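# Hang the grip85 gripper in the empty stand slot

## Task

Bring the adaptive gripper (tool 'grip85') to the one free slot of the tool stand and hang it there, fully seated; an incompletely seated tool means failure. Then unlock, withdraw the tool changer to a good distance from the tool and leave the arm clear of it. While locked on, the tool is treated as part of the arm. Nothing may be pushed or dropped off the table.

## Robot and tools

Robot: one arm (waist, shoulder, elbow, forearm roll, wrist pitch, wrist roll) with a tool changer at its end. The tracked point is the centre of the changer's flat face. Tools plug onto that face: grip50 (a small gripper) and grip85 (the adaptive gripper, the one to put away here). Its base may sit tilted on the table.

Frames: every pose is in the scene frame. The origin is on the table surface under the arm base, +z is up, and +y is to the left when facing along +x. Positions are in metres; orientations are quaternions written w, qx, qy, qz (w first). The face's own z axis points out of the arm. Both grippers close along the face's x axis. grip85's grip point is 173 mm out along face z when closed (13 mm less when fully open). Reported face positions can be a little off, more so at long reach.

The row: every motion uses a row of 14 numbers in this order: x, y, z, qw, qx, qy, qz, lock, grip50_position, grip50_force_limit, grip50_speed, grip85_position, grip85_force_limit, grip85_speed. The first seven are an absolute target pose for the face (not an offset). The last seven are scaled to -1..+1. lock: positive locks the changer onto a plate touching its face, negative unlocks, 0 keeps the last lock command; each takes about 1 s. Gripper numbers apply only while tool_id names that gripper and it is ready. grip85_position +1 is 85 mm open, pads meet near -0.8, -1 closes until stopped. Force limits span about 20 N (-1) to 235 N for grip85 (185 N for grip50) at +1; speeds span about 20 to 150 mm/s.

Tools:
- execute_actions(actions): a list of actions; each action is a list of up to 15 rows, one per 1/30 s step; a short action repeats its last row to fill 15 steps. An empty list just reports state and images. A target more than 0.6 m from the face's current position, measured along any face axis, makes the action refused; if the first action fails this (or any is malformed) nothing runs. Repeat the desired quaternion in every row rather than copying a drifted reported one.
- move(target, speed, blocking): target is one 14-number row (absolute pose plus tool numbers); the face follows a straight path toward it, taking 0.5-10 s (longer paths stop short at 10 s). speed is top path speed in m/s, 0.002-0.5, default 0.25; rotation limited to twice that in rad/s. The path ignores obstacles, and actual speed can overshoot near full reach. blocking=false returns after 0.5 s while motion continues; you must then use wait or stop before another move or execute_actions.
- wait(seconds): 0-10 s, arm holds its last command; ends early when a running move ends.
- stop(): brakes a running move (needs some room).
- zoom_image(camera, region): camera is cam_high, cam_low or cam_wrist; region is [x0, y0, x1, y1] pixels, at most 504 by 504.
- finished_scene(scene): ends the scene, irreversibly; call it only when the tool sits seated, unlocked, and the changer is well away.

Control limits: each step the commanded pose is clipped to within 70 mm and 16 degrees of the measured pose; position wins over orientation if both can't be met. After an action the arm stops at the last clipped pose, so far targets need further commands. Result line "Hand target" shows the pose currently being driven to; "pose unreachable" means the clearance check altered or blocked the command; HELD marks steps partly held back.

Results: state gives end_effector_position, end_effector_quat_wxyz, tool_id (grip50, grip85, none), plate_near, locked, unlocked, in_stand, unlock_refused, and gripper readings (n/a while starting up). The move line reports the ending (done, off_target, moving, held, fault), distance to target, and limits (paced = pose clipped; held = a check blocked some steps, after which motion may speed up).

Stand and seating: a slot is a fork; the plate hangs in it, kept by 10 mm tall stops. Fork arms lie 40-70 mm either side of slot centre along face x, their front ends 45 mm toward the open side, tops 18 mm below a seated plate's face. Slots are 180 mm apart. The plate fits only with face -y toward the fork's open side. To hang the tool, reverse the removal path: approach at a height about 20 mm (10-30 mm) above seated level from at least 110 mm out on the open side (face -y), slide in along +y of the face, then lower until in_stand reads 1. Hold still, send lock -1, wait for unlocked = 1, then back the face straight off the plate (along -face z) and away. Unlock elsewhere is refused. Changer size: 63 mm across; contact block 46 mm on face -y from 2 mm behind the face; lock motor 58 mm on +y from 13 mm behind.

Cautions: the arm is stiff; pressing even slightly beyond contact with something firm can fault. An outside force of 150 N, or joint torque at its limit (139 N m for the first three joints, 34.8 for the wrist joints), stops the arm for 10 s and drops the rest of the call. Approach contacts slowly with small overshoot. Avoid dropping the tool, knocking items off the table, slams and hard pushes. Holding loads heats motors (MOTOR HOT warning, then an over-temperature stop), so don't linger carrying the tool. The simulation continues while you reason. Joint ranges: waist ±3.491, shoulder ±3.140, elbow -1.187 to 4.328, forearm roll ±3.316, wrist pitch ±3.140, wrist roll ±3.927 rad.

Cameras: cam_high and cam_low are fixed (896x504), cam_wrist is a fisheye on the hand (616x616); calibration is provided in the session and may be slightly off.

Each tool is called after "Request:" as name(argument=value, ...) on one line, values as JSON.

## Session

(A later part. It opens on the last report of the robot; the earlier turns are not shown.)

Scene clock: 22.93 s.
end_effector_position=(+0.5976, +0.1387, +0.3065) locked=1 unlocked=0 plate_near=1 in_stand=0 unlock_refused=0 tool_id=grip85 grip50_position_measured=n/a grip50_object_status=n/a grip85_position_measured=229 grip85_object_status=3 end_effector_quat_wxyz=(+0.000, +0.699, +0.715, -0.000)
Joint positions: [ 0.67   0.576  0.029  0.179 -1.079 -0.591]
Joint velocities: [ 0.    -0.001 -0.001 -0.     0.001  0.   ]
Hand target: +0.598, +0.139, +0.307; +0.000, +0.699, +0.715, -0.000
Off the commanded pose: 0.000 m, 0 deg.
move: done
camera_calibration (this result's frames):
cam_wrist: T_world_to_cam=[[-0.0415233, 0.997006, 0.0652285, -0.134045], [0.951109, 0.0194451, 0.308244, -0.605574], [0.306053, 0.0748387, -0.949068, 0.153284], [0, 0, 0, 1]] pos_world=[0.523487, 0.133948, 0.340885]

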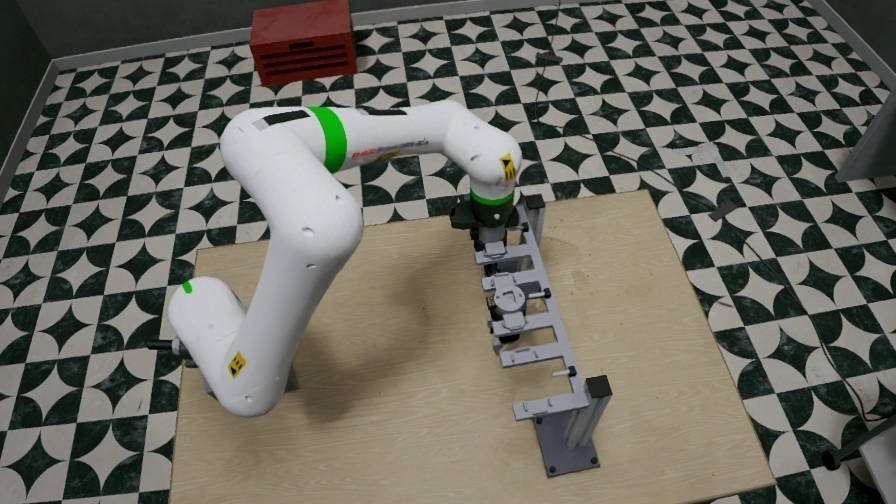

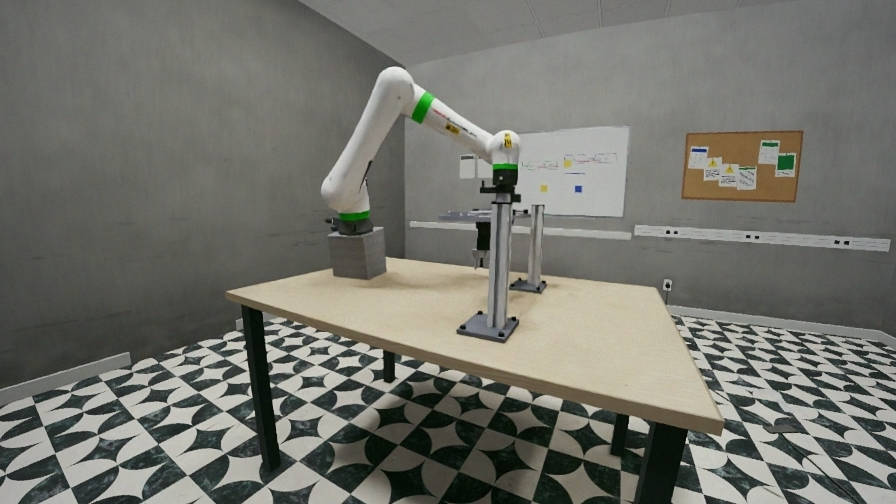

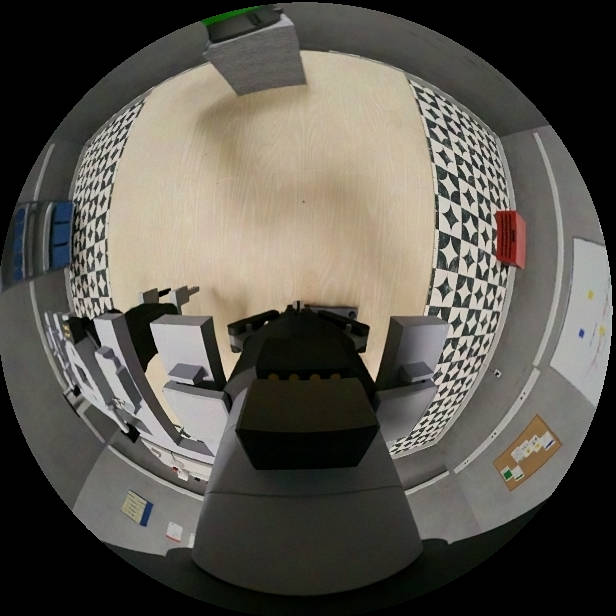

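Request:
move(target=[0.5976,0.1387,0.302,0,0.6991,0.7150,0,0,1,0,0,-0.8,0,1], speed=0.005)

Request:
move(target=[0.5976,0.1387,0.300,0,0.6991,0.7150,0,0,1,0,0,-0.8,0,1], speed=0.004)

Scene clock: 24.13 s.
end_effector_position=(+0.5976, +0.1387, +0.3020) locked=1 unlocked=0 plate_near=1 in_stand=1 unlock_refused=0 tool_id=grip85 grip50_position_measured=n/a grip50_object_status=n/a grip85_position_measured=229 grip85_object_status=3 end_effector_quat_wxyz=(+0.000, +0.699, +0.715, -0.000)
Joint positions: [ 0.669  0.581  0.025  0.179 -1.07  -0.592]
Joint velocities: [-0.    -0.001 -0.    -0.     0.001  0.   ]
Hand target: +0.598, +0.139, +0.302; +0.000, +0.699, +0.715, -0.000
Off the commanded pose: 0.000 m, 0 deg.
move: done
camera_calibration (this result's frames):
cam_wrist: T_world_to_cam=[[-0.0415241, 0.997006, 0.0652267, -0.133751], [0.951109, 0.0194464, 0.308244, -0.604187], [0.306053, 0.0748372, -0.949069, 0.149014], [0, 0, 0, 1]] pos_world=[0.523487, 0.133948, 0.336385]

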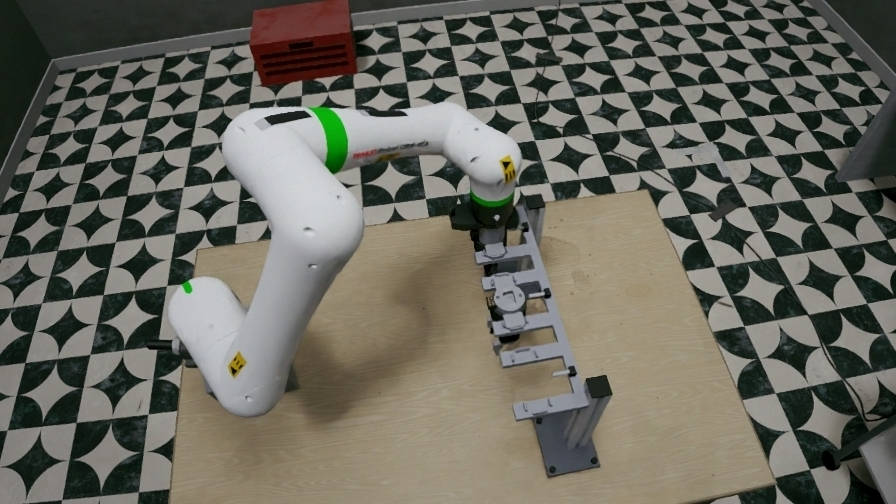

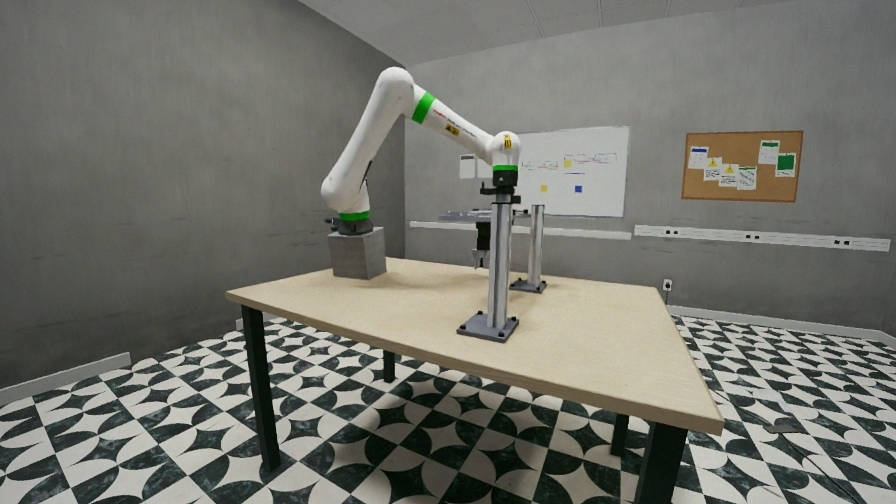

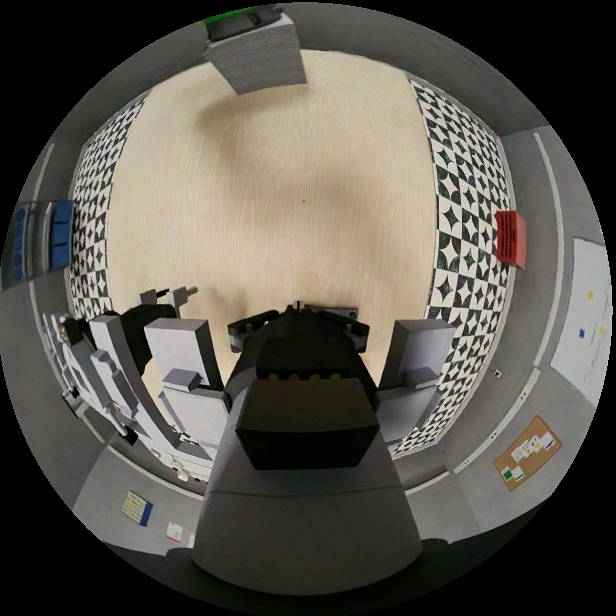

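Scene clock: 24.87 s.
end_effector_position=(+0.5976, +0.1387, +0.3000) locked=1 unlocked=0 plate_near=1 in_stand=1 unlock_refused=0 tool_id=grip85 grip50_position_measured=n/a grip50_object_status=n/a grip85_position_measured=229 grip85_object_status=3 end_effector_quat_wxyz=(+0.000, +0.699, +0.715, -0.000)
Joint positions: [ 0.668  0.584  0.023  0.18  -1.066 -0.592]
Joint velocities: [-0.    -0.001 -0.001  0.001  0.001  0.   ]
Hand target: +0.598, +0.139, +0.300; +0.000, +0.699, +0.715, -0.000
Off the commanded pose: 0.000 m, 0 deg.
move: done
camera_calibration (this result's frames):
cam_wrist: T_world_to_cam=[[-0.0415351, 0.997005, 0.0652328, -0.133621], [0.951109, 0.0194551, 0.308243, -0.603578], [0.30605, 0.0748464, -0.949069, 0.147111], [0, 0, 0, 1]] pos_world=[0.523495, 0.133953, 0.334383]

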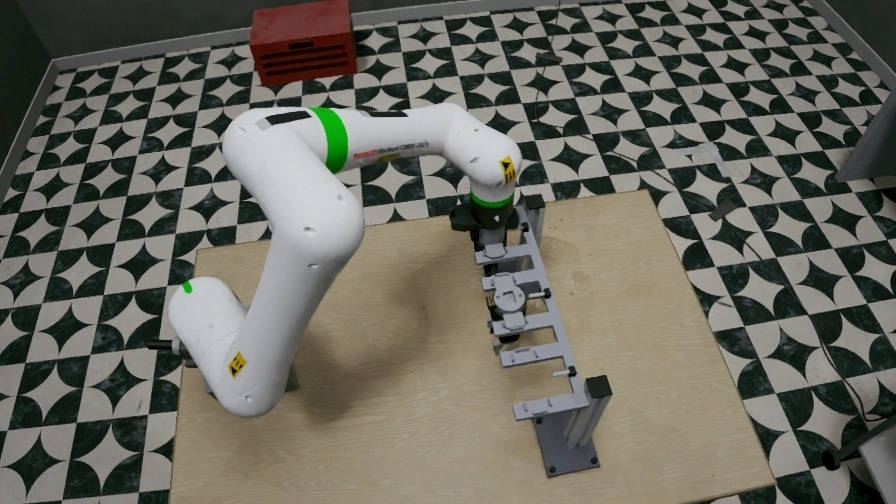

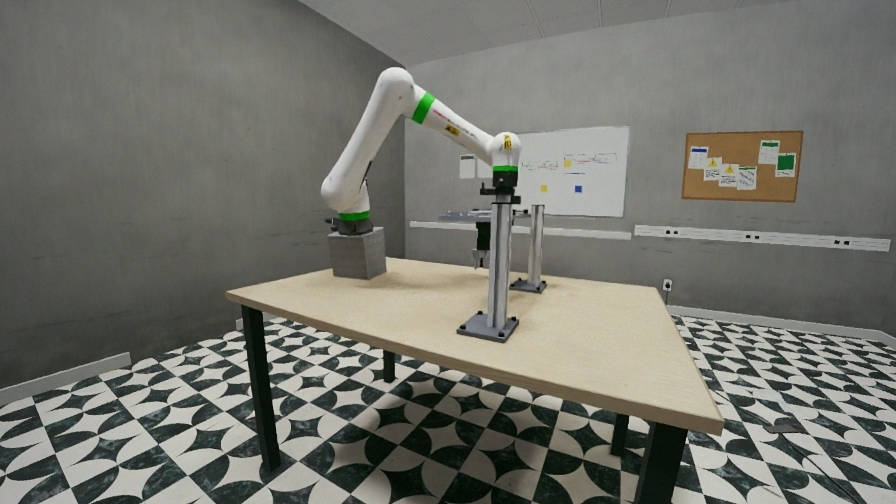

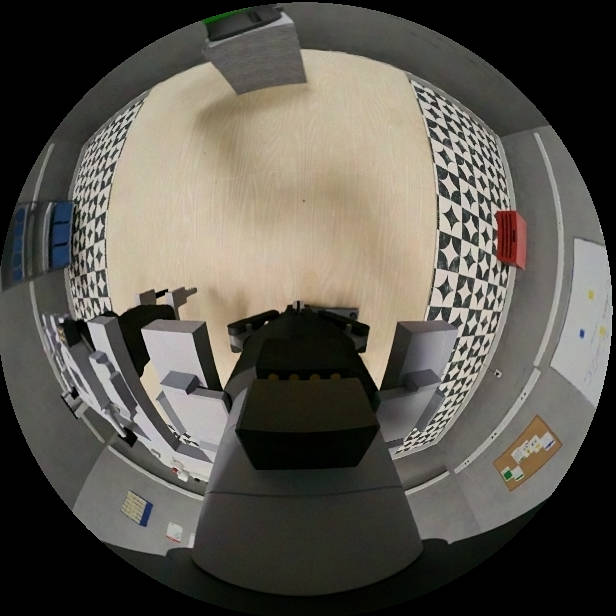

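Request:
execute_actions(actions=[[[0.5976,0.1387,0.300,0,0.6991,0.7150,0,-1,1,0,0,-0.8,0,1]],[[0.5976,0.1387,0.300,0,0.6991,0.7150,0,-1,1,0,0,-0.8,0,1]],[[0.5976,0.1387,0.300,0,0.6991,0.7150,0,-1,1,0,0,-0.8,0,1]]])

Scene clock: 26.43 s.
end_effector_position=(+0.5976, +0.1387, +0.3000) locked=0 unlocked=1 plate_near=0 in_stand=1 unlock_refused=0 tool_id=none grip50_position_measured=n/a grip50_object_status=n/a grip85_position_measured=n/a grip85_object_status=n/a end_effector_quat_wxyz=(+0.000, +0.699, +0.715, -0.000)
Joint positions: [ 0.668  0.584  0.023  0.18  -1.066 -0.592]
Joint velocities: [-0.     0.     0.001  0.     0.001  0.001]
Hand target: +0.598, +0.139, +0.300; +0.000, +0.699, +0.715, -0.000
Off the commanded pose: 0.000 m, 0 deg.
Step readings (end_effector_position; steps 1 to 15: 1st action; 16 to 30: 2nd action; 31 to 45: 3rd action):
0: (+0.5976, +0.1387, +0.3000)
1: (+0.5975, +0.1387, +0.2999)
2: (+0.5975, +0.1387, +0.2998)
4: (+0.5975, +0.1387, +0.2998)
8: (+0.5976, +0.1387, +0.2998)
15: (+0.5976, +0.1387, +0.2999)
16: (+0.5976, +0.1387, +0.2999)
17: (+0.5976, +0.1387, +0.2999)
19: (+0.5976, +0.1387, +0.3000)
23: (+0.5976, +0.1387, +0.3000)
30: (+0.5976, +0.1387, +0.3000)
31: (+0.5976, +0.1387, +0.3000)
32: (+0.5976, +0.1387, +0.3000)
34: (+0.5976, +0.1387, +0.3000)
38: (+0.5976, +0.1387, +0.3000)
45: end_effector_position above
camera_calibration (this result's frames):
cam_wrist: T_world_to_cam=[[-0.0415097, 0.99701, 0.0651756, -0.133584], [0.951098, 0.0194458, 0.308276, -0.603609], [0.306087, 0.0747848, -0.949062, 0.147094], [0, 0, 0, 1]] pos_world=[0.523523, 0.133922, 0.334386]

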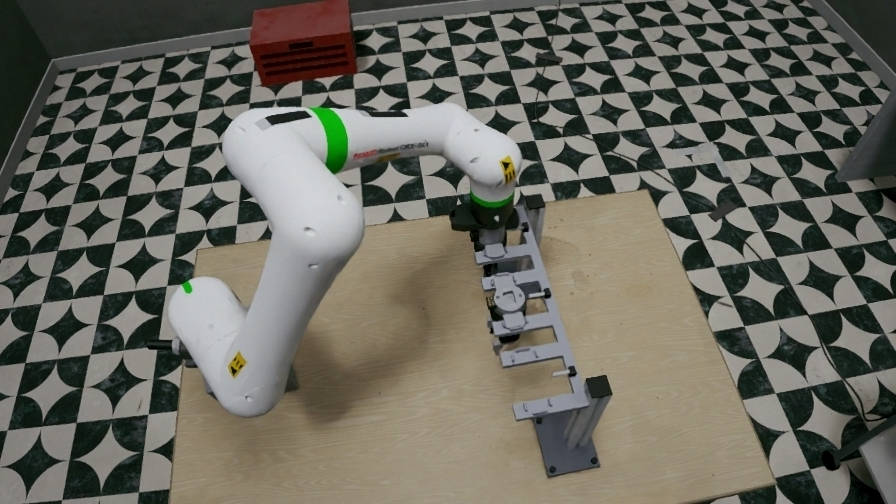

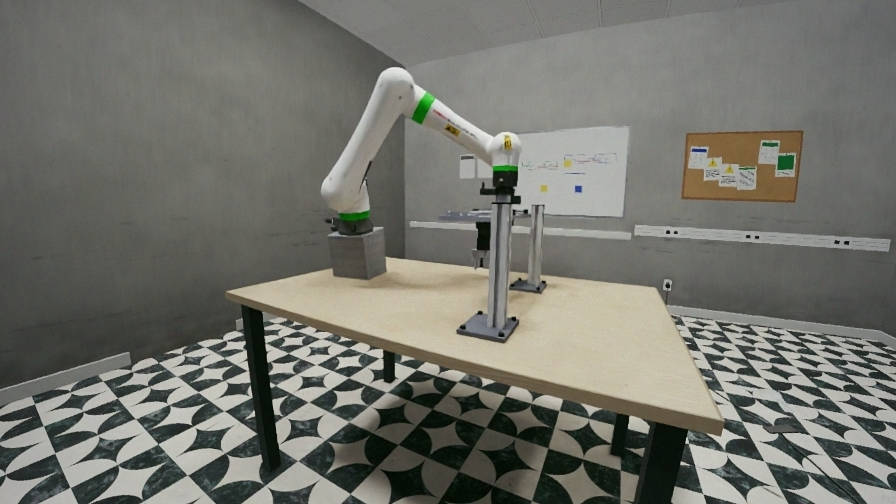

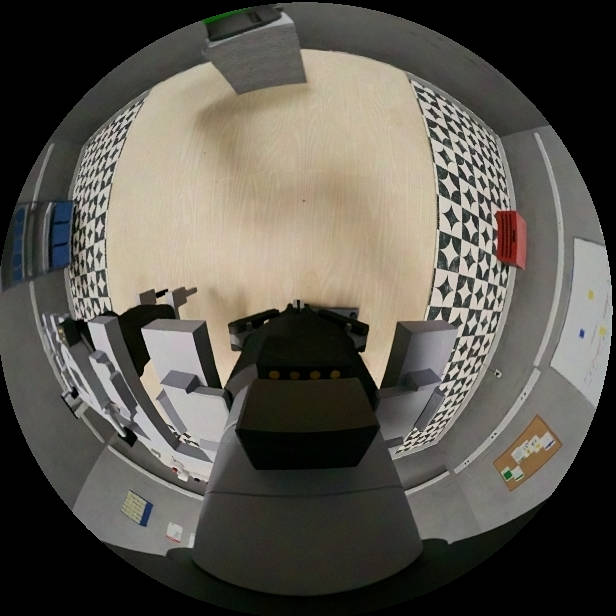

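The plate dropped a millimetre or so into its seat. Retract.

Request:
move(target=[0.5976,0.1387,0.325,0,0.6991,0.7150,0,0,1,0,0,-0.8,0,1], speed=0.06)

Request:
move(target=[0.46,0.20,0.52,0,0.6991,0.7150,0,0,1,0,0,-0.8,0,1], speed=0.4)

Request:
zoom_image(camera="cam_high", region=[450, 190, 590, 340])

Scene clock: 27.30 s.
end_effector_position=(+0.5977, +0.1388, +0.3250) locked=0 unlocked=1 plate_near=0 in_stand=0 unlock_refused=0 tool_id=none grip50_position_measured=n/a grip50_object_status=n/a grip85_position_measured=n/a grip85_object_status=n/a end_effector_quat_wxyz=(-0.000, +0.699, +0.715, +0.000)
Joint positions: [ 0.675  0.557  0.047  0.175 -1.117 -0.588]
Joint velocities: [ 0.    -0.001  0.001 -0.001  0.001  0.   ]
Hand target: +0.598, +0.139, +0.325; -0.000, +0.699, +0.715, +0.000
Off the commanded pose: 0.000 m, 0 deg.
move: done
camera_calibration (this result's frames):
cam_wrist: T_world_to_cam=[[-0.0416287, 0.996996, 0.0653158, -0.135274], [0.951118, 0.0195214, 0.30821, -0.611359], [0.306009, 0.0749534, -0.949073, 0.170796], [0, 0, 0, 1]] pos_world=[0.523578, 0.134, 0.35936]

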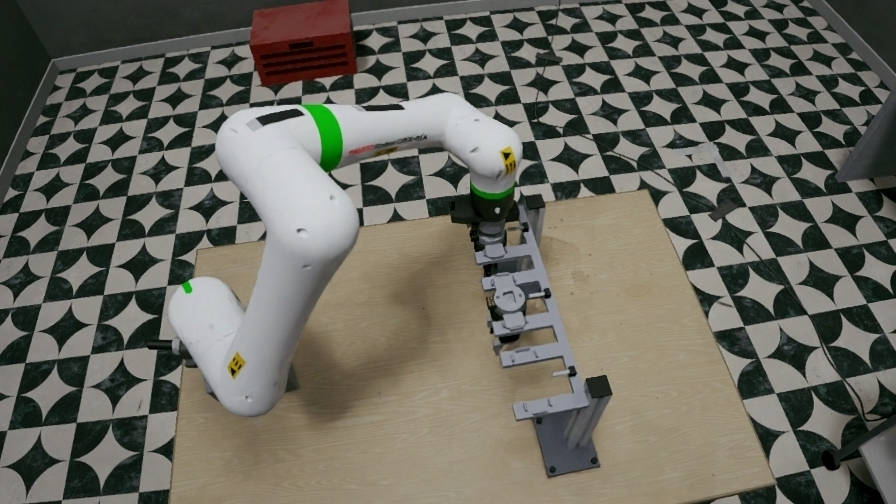

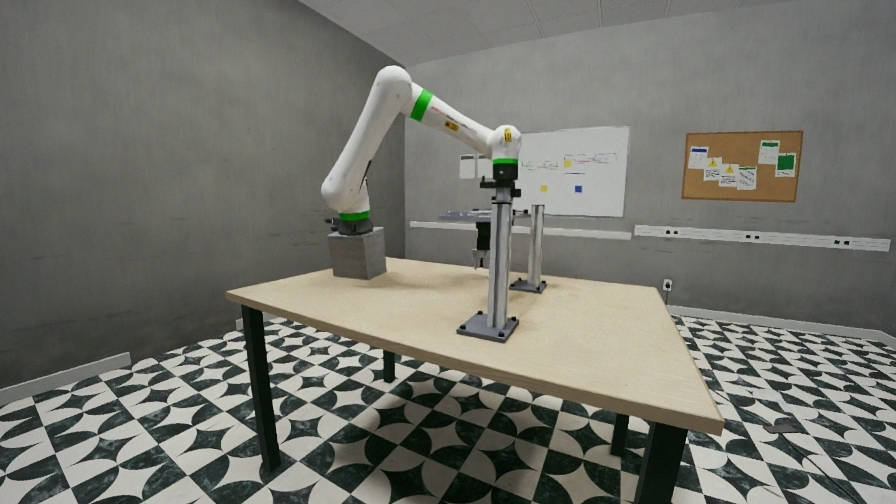

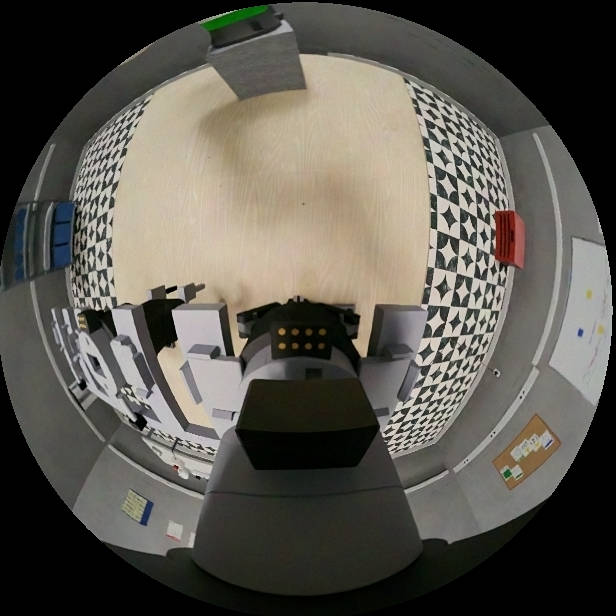

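Scene clock: 28.40 s.
end_effector_position=(+0.4608, +0.2005, +0.5200) locked=0 unlocked=1 plate_near=0 in_stand=0 unlock_refused=0 tool_id=none grip50_position_measured=n/a grip50_object_status=n/a grip85_position_measured=n/a grip85_object_status=n/a end_effector_quat_wxyz=(+0.000, +0.699, +0.715, -0.000)
Joint positions: [ 0.968  0.208  0.013  0.137 -1.471 -0.82 ]
Joint velocities: [ 0.001 -0.001 -0.001 -0.001  0.001 -0.   ]
Hand target: +0.461, +0.201, +0.520; +0.000, +0.699, +0.715, -0.000
Off the commanded pose: 0.001 m, 0 deg.
move: done
camera_calibration (this result's frames):
cam_wrist: T_world_to_cam=[[-0.0423021, 0.997051, 0.06403, -0.214345], [0.951128, 0.0205671, 0.30811, -0.542631], [0.305885, 0.0739344, -0.949193, 0.393462], [0, 0, 0, 1]] pos_world=[0.386691, 0.195783, 0.554387]

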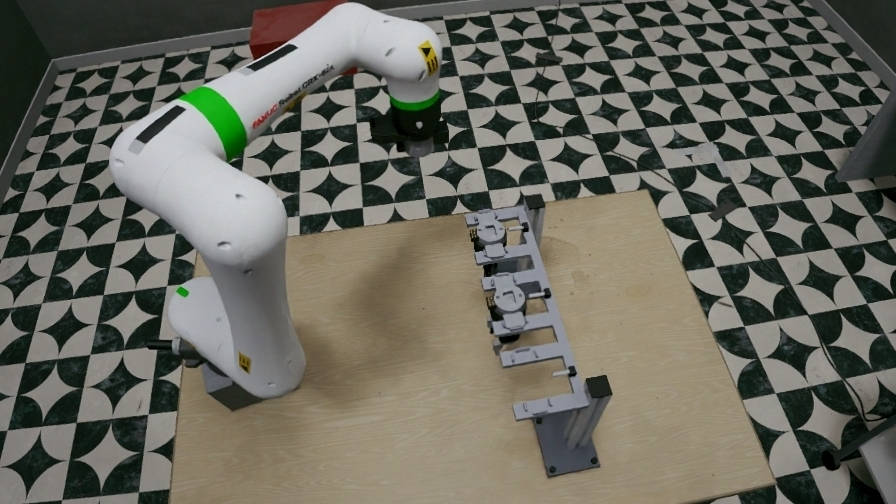

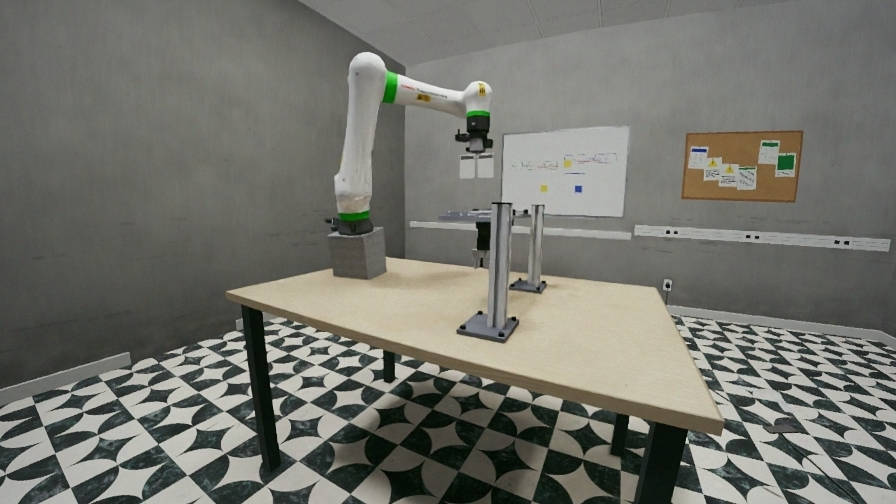

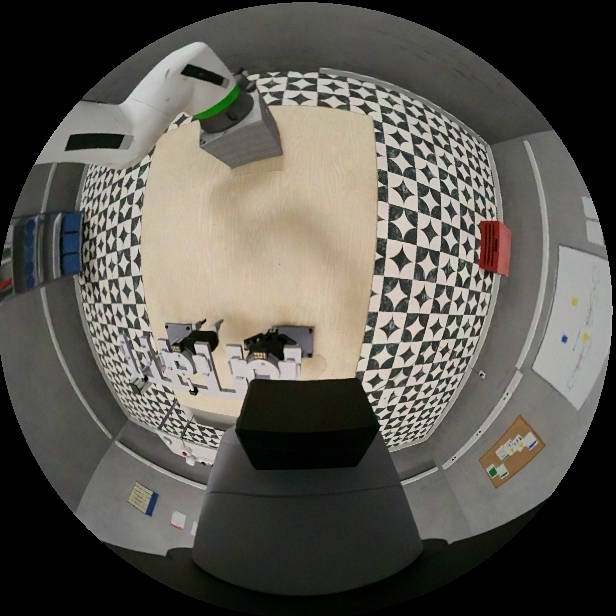

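Region (450, 190, 590, 340) of cam_high's 896x504 image, scaled by 3.360, with more detail than that image has; it fills the left 470 columns of this view, and the rest is white.

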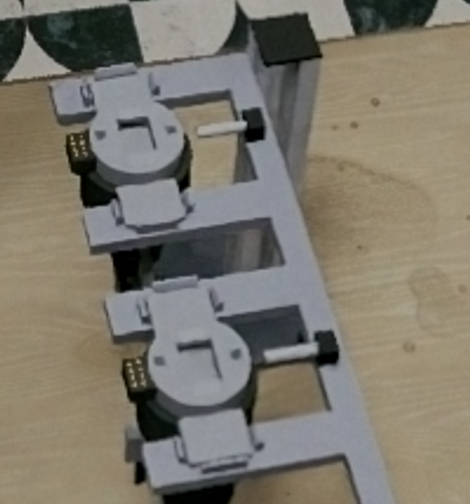

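Request:
execute_actions(actions=[])

Scene clock: 28.50 s.
end_effector_position=(+0.4608, +0.2006, +0.5201) locked=0 unlocked=1 plate_near=0 in_stand=0 unlock_refused=0 tool_id=none grip50_position_measured=n/a grip50_object_status=n/a grip85_position_measured=n/a grip85_object_status=n/a end_effector_quat_wxyz=(+0.000, +0.699, +0.715, -0.000)
Joint positions: [ 0.968  0.208  0.013  0.137 -1.471 -0.82 ]
Joint velocities: [0.    0.001 0.001 0.001 0.001 0.   ]
Hand target: +0.461, +0.201, +0.520; +0.000, +0.699, +0.715, -0.000
Off the commanded pose: 0.001 m, 0 deg.
camera_calibration (this result's frames):
cam_wrist: T_world_to_cam=[[-0.042343, 0.997044, 0.0641191, -0.214391], [0.951099, 0.0205716, 0.308201, -0.542675], [0.30597, 0.0740337, -0.949158, 0.393449], [0, 0, 0, 1]] pos_world=[0.386675, 0.195792, 0.554445]

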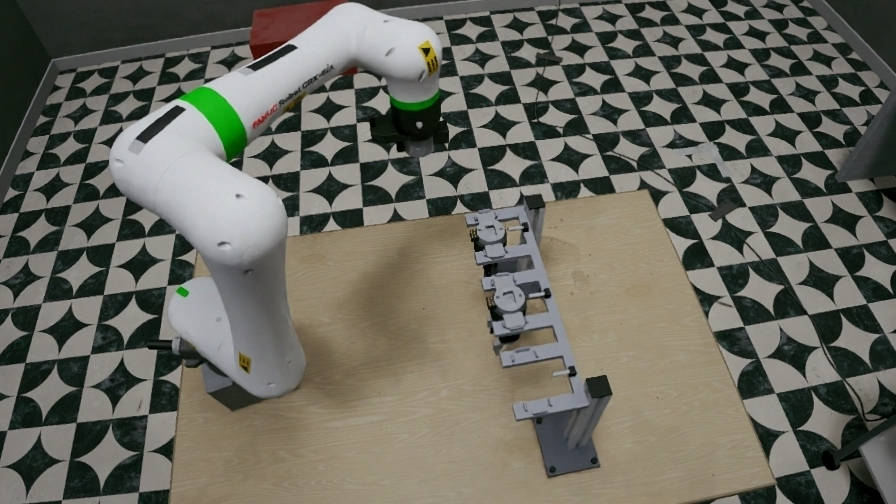

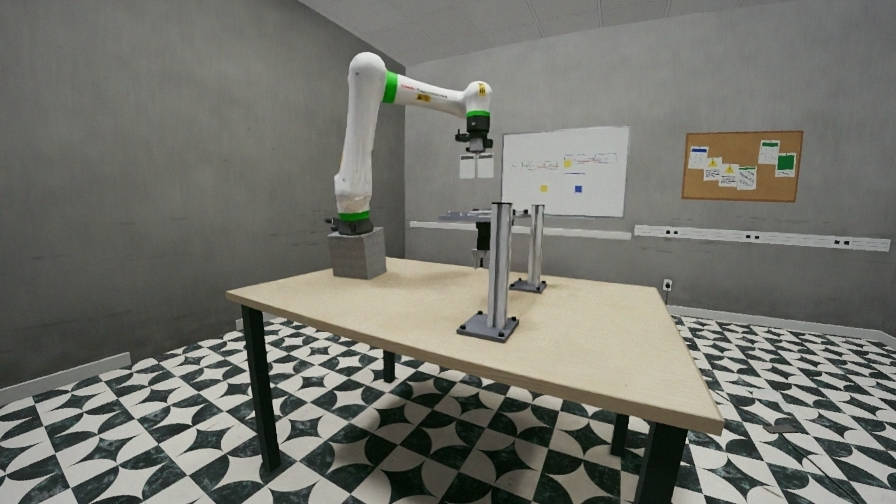

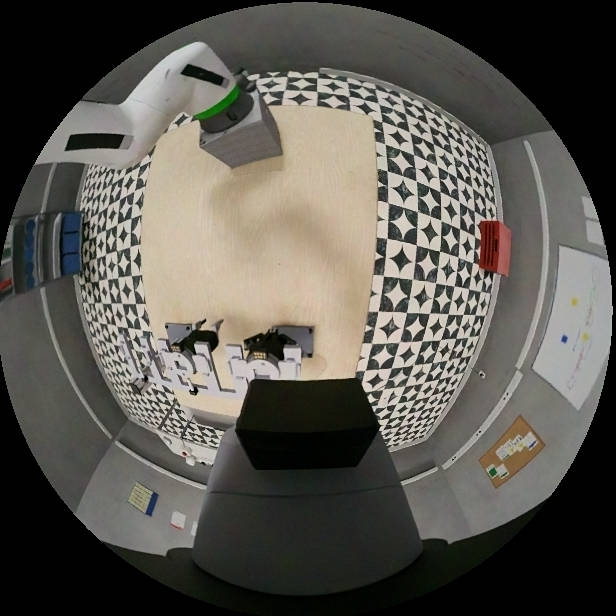

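Request:
finished_scene(scene=2)

The scene is finished: the task was done.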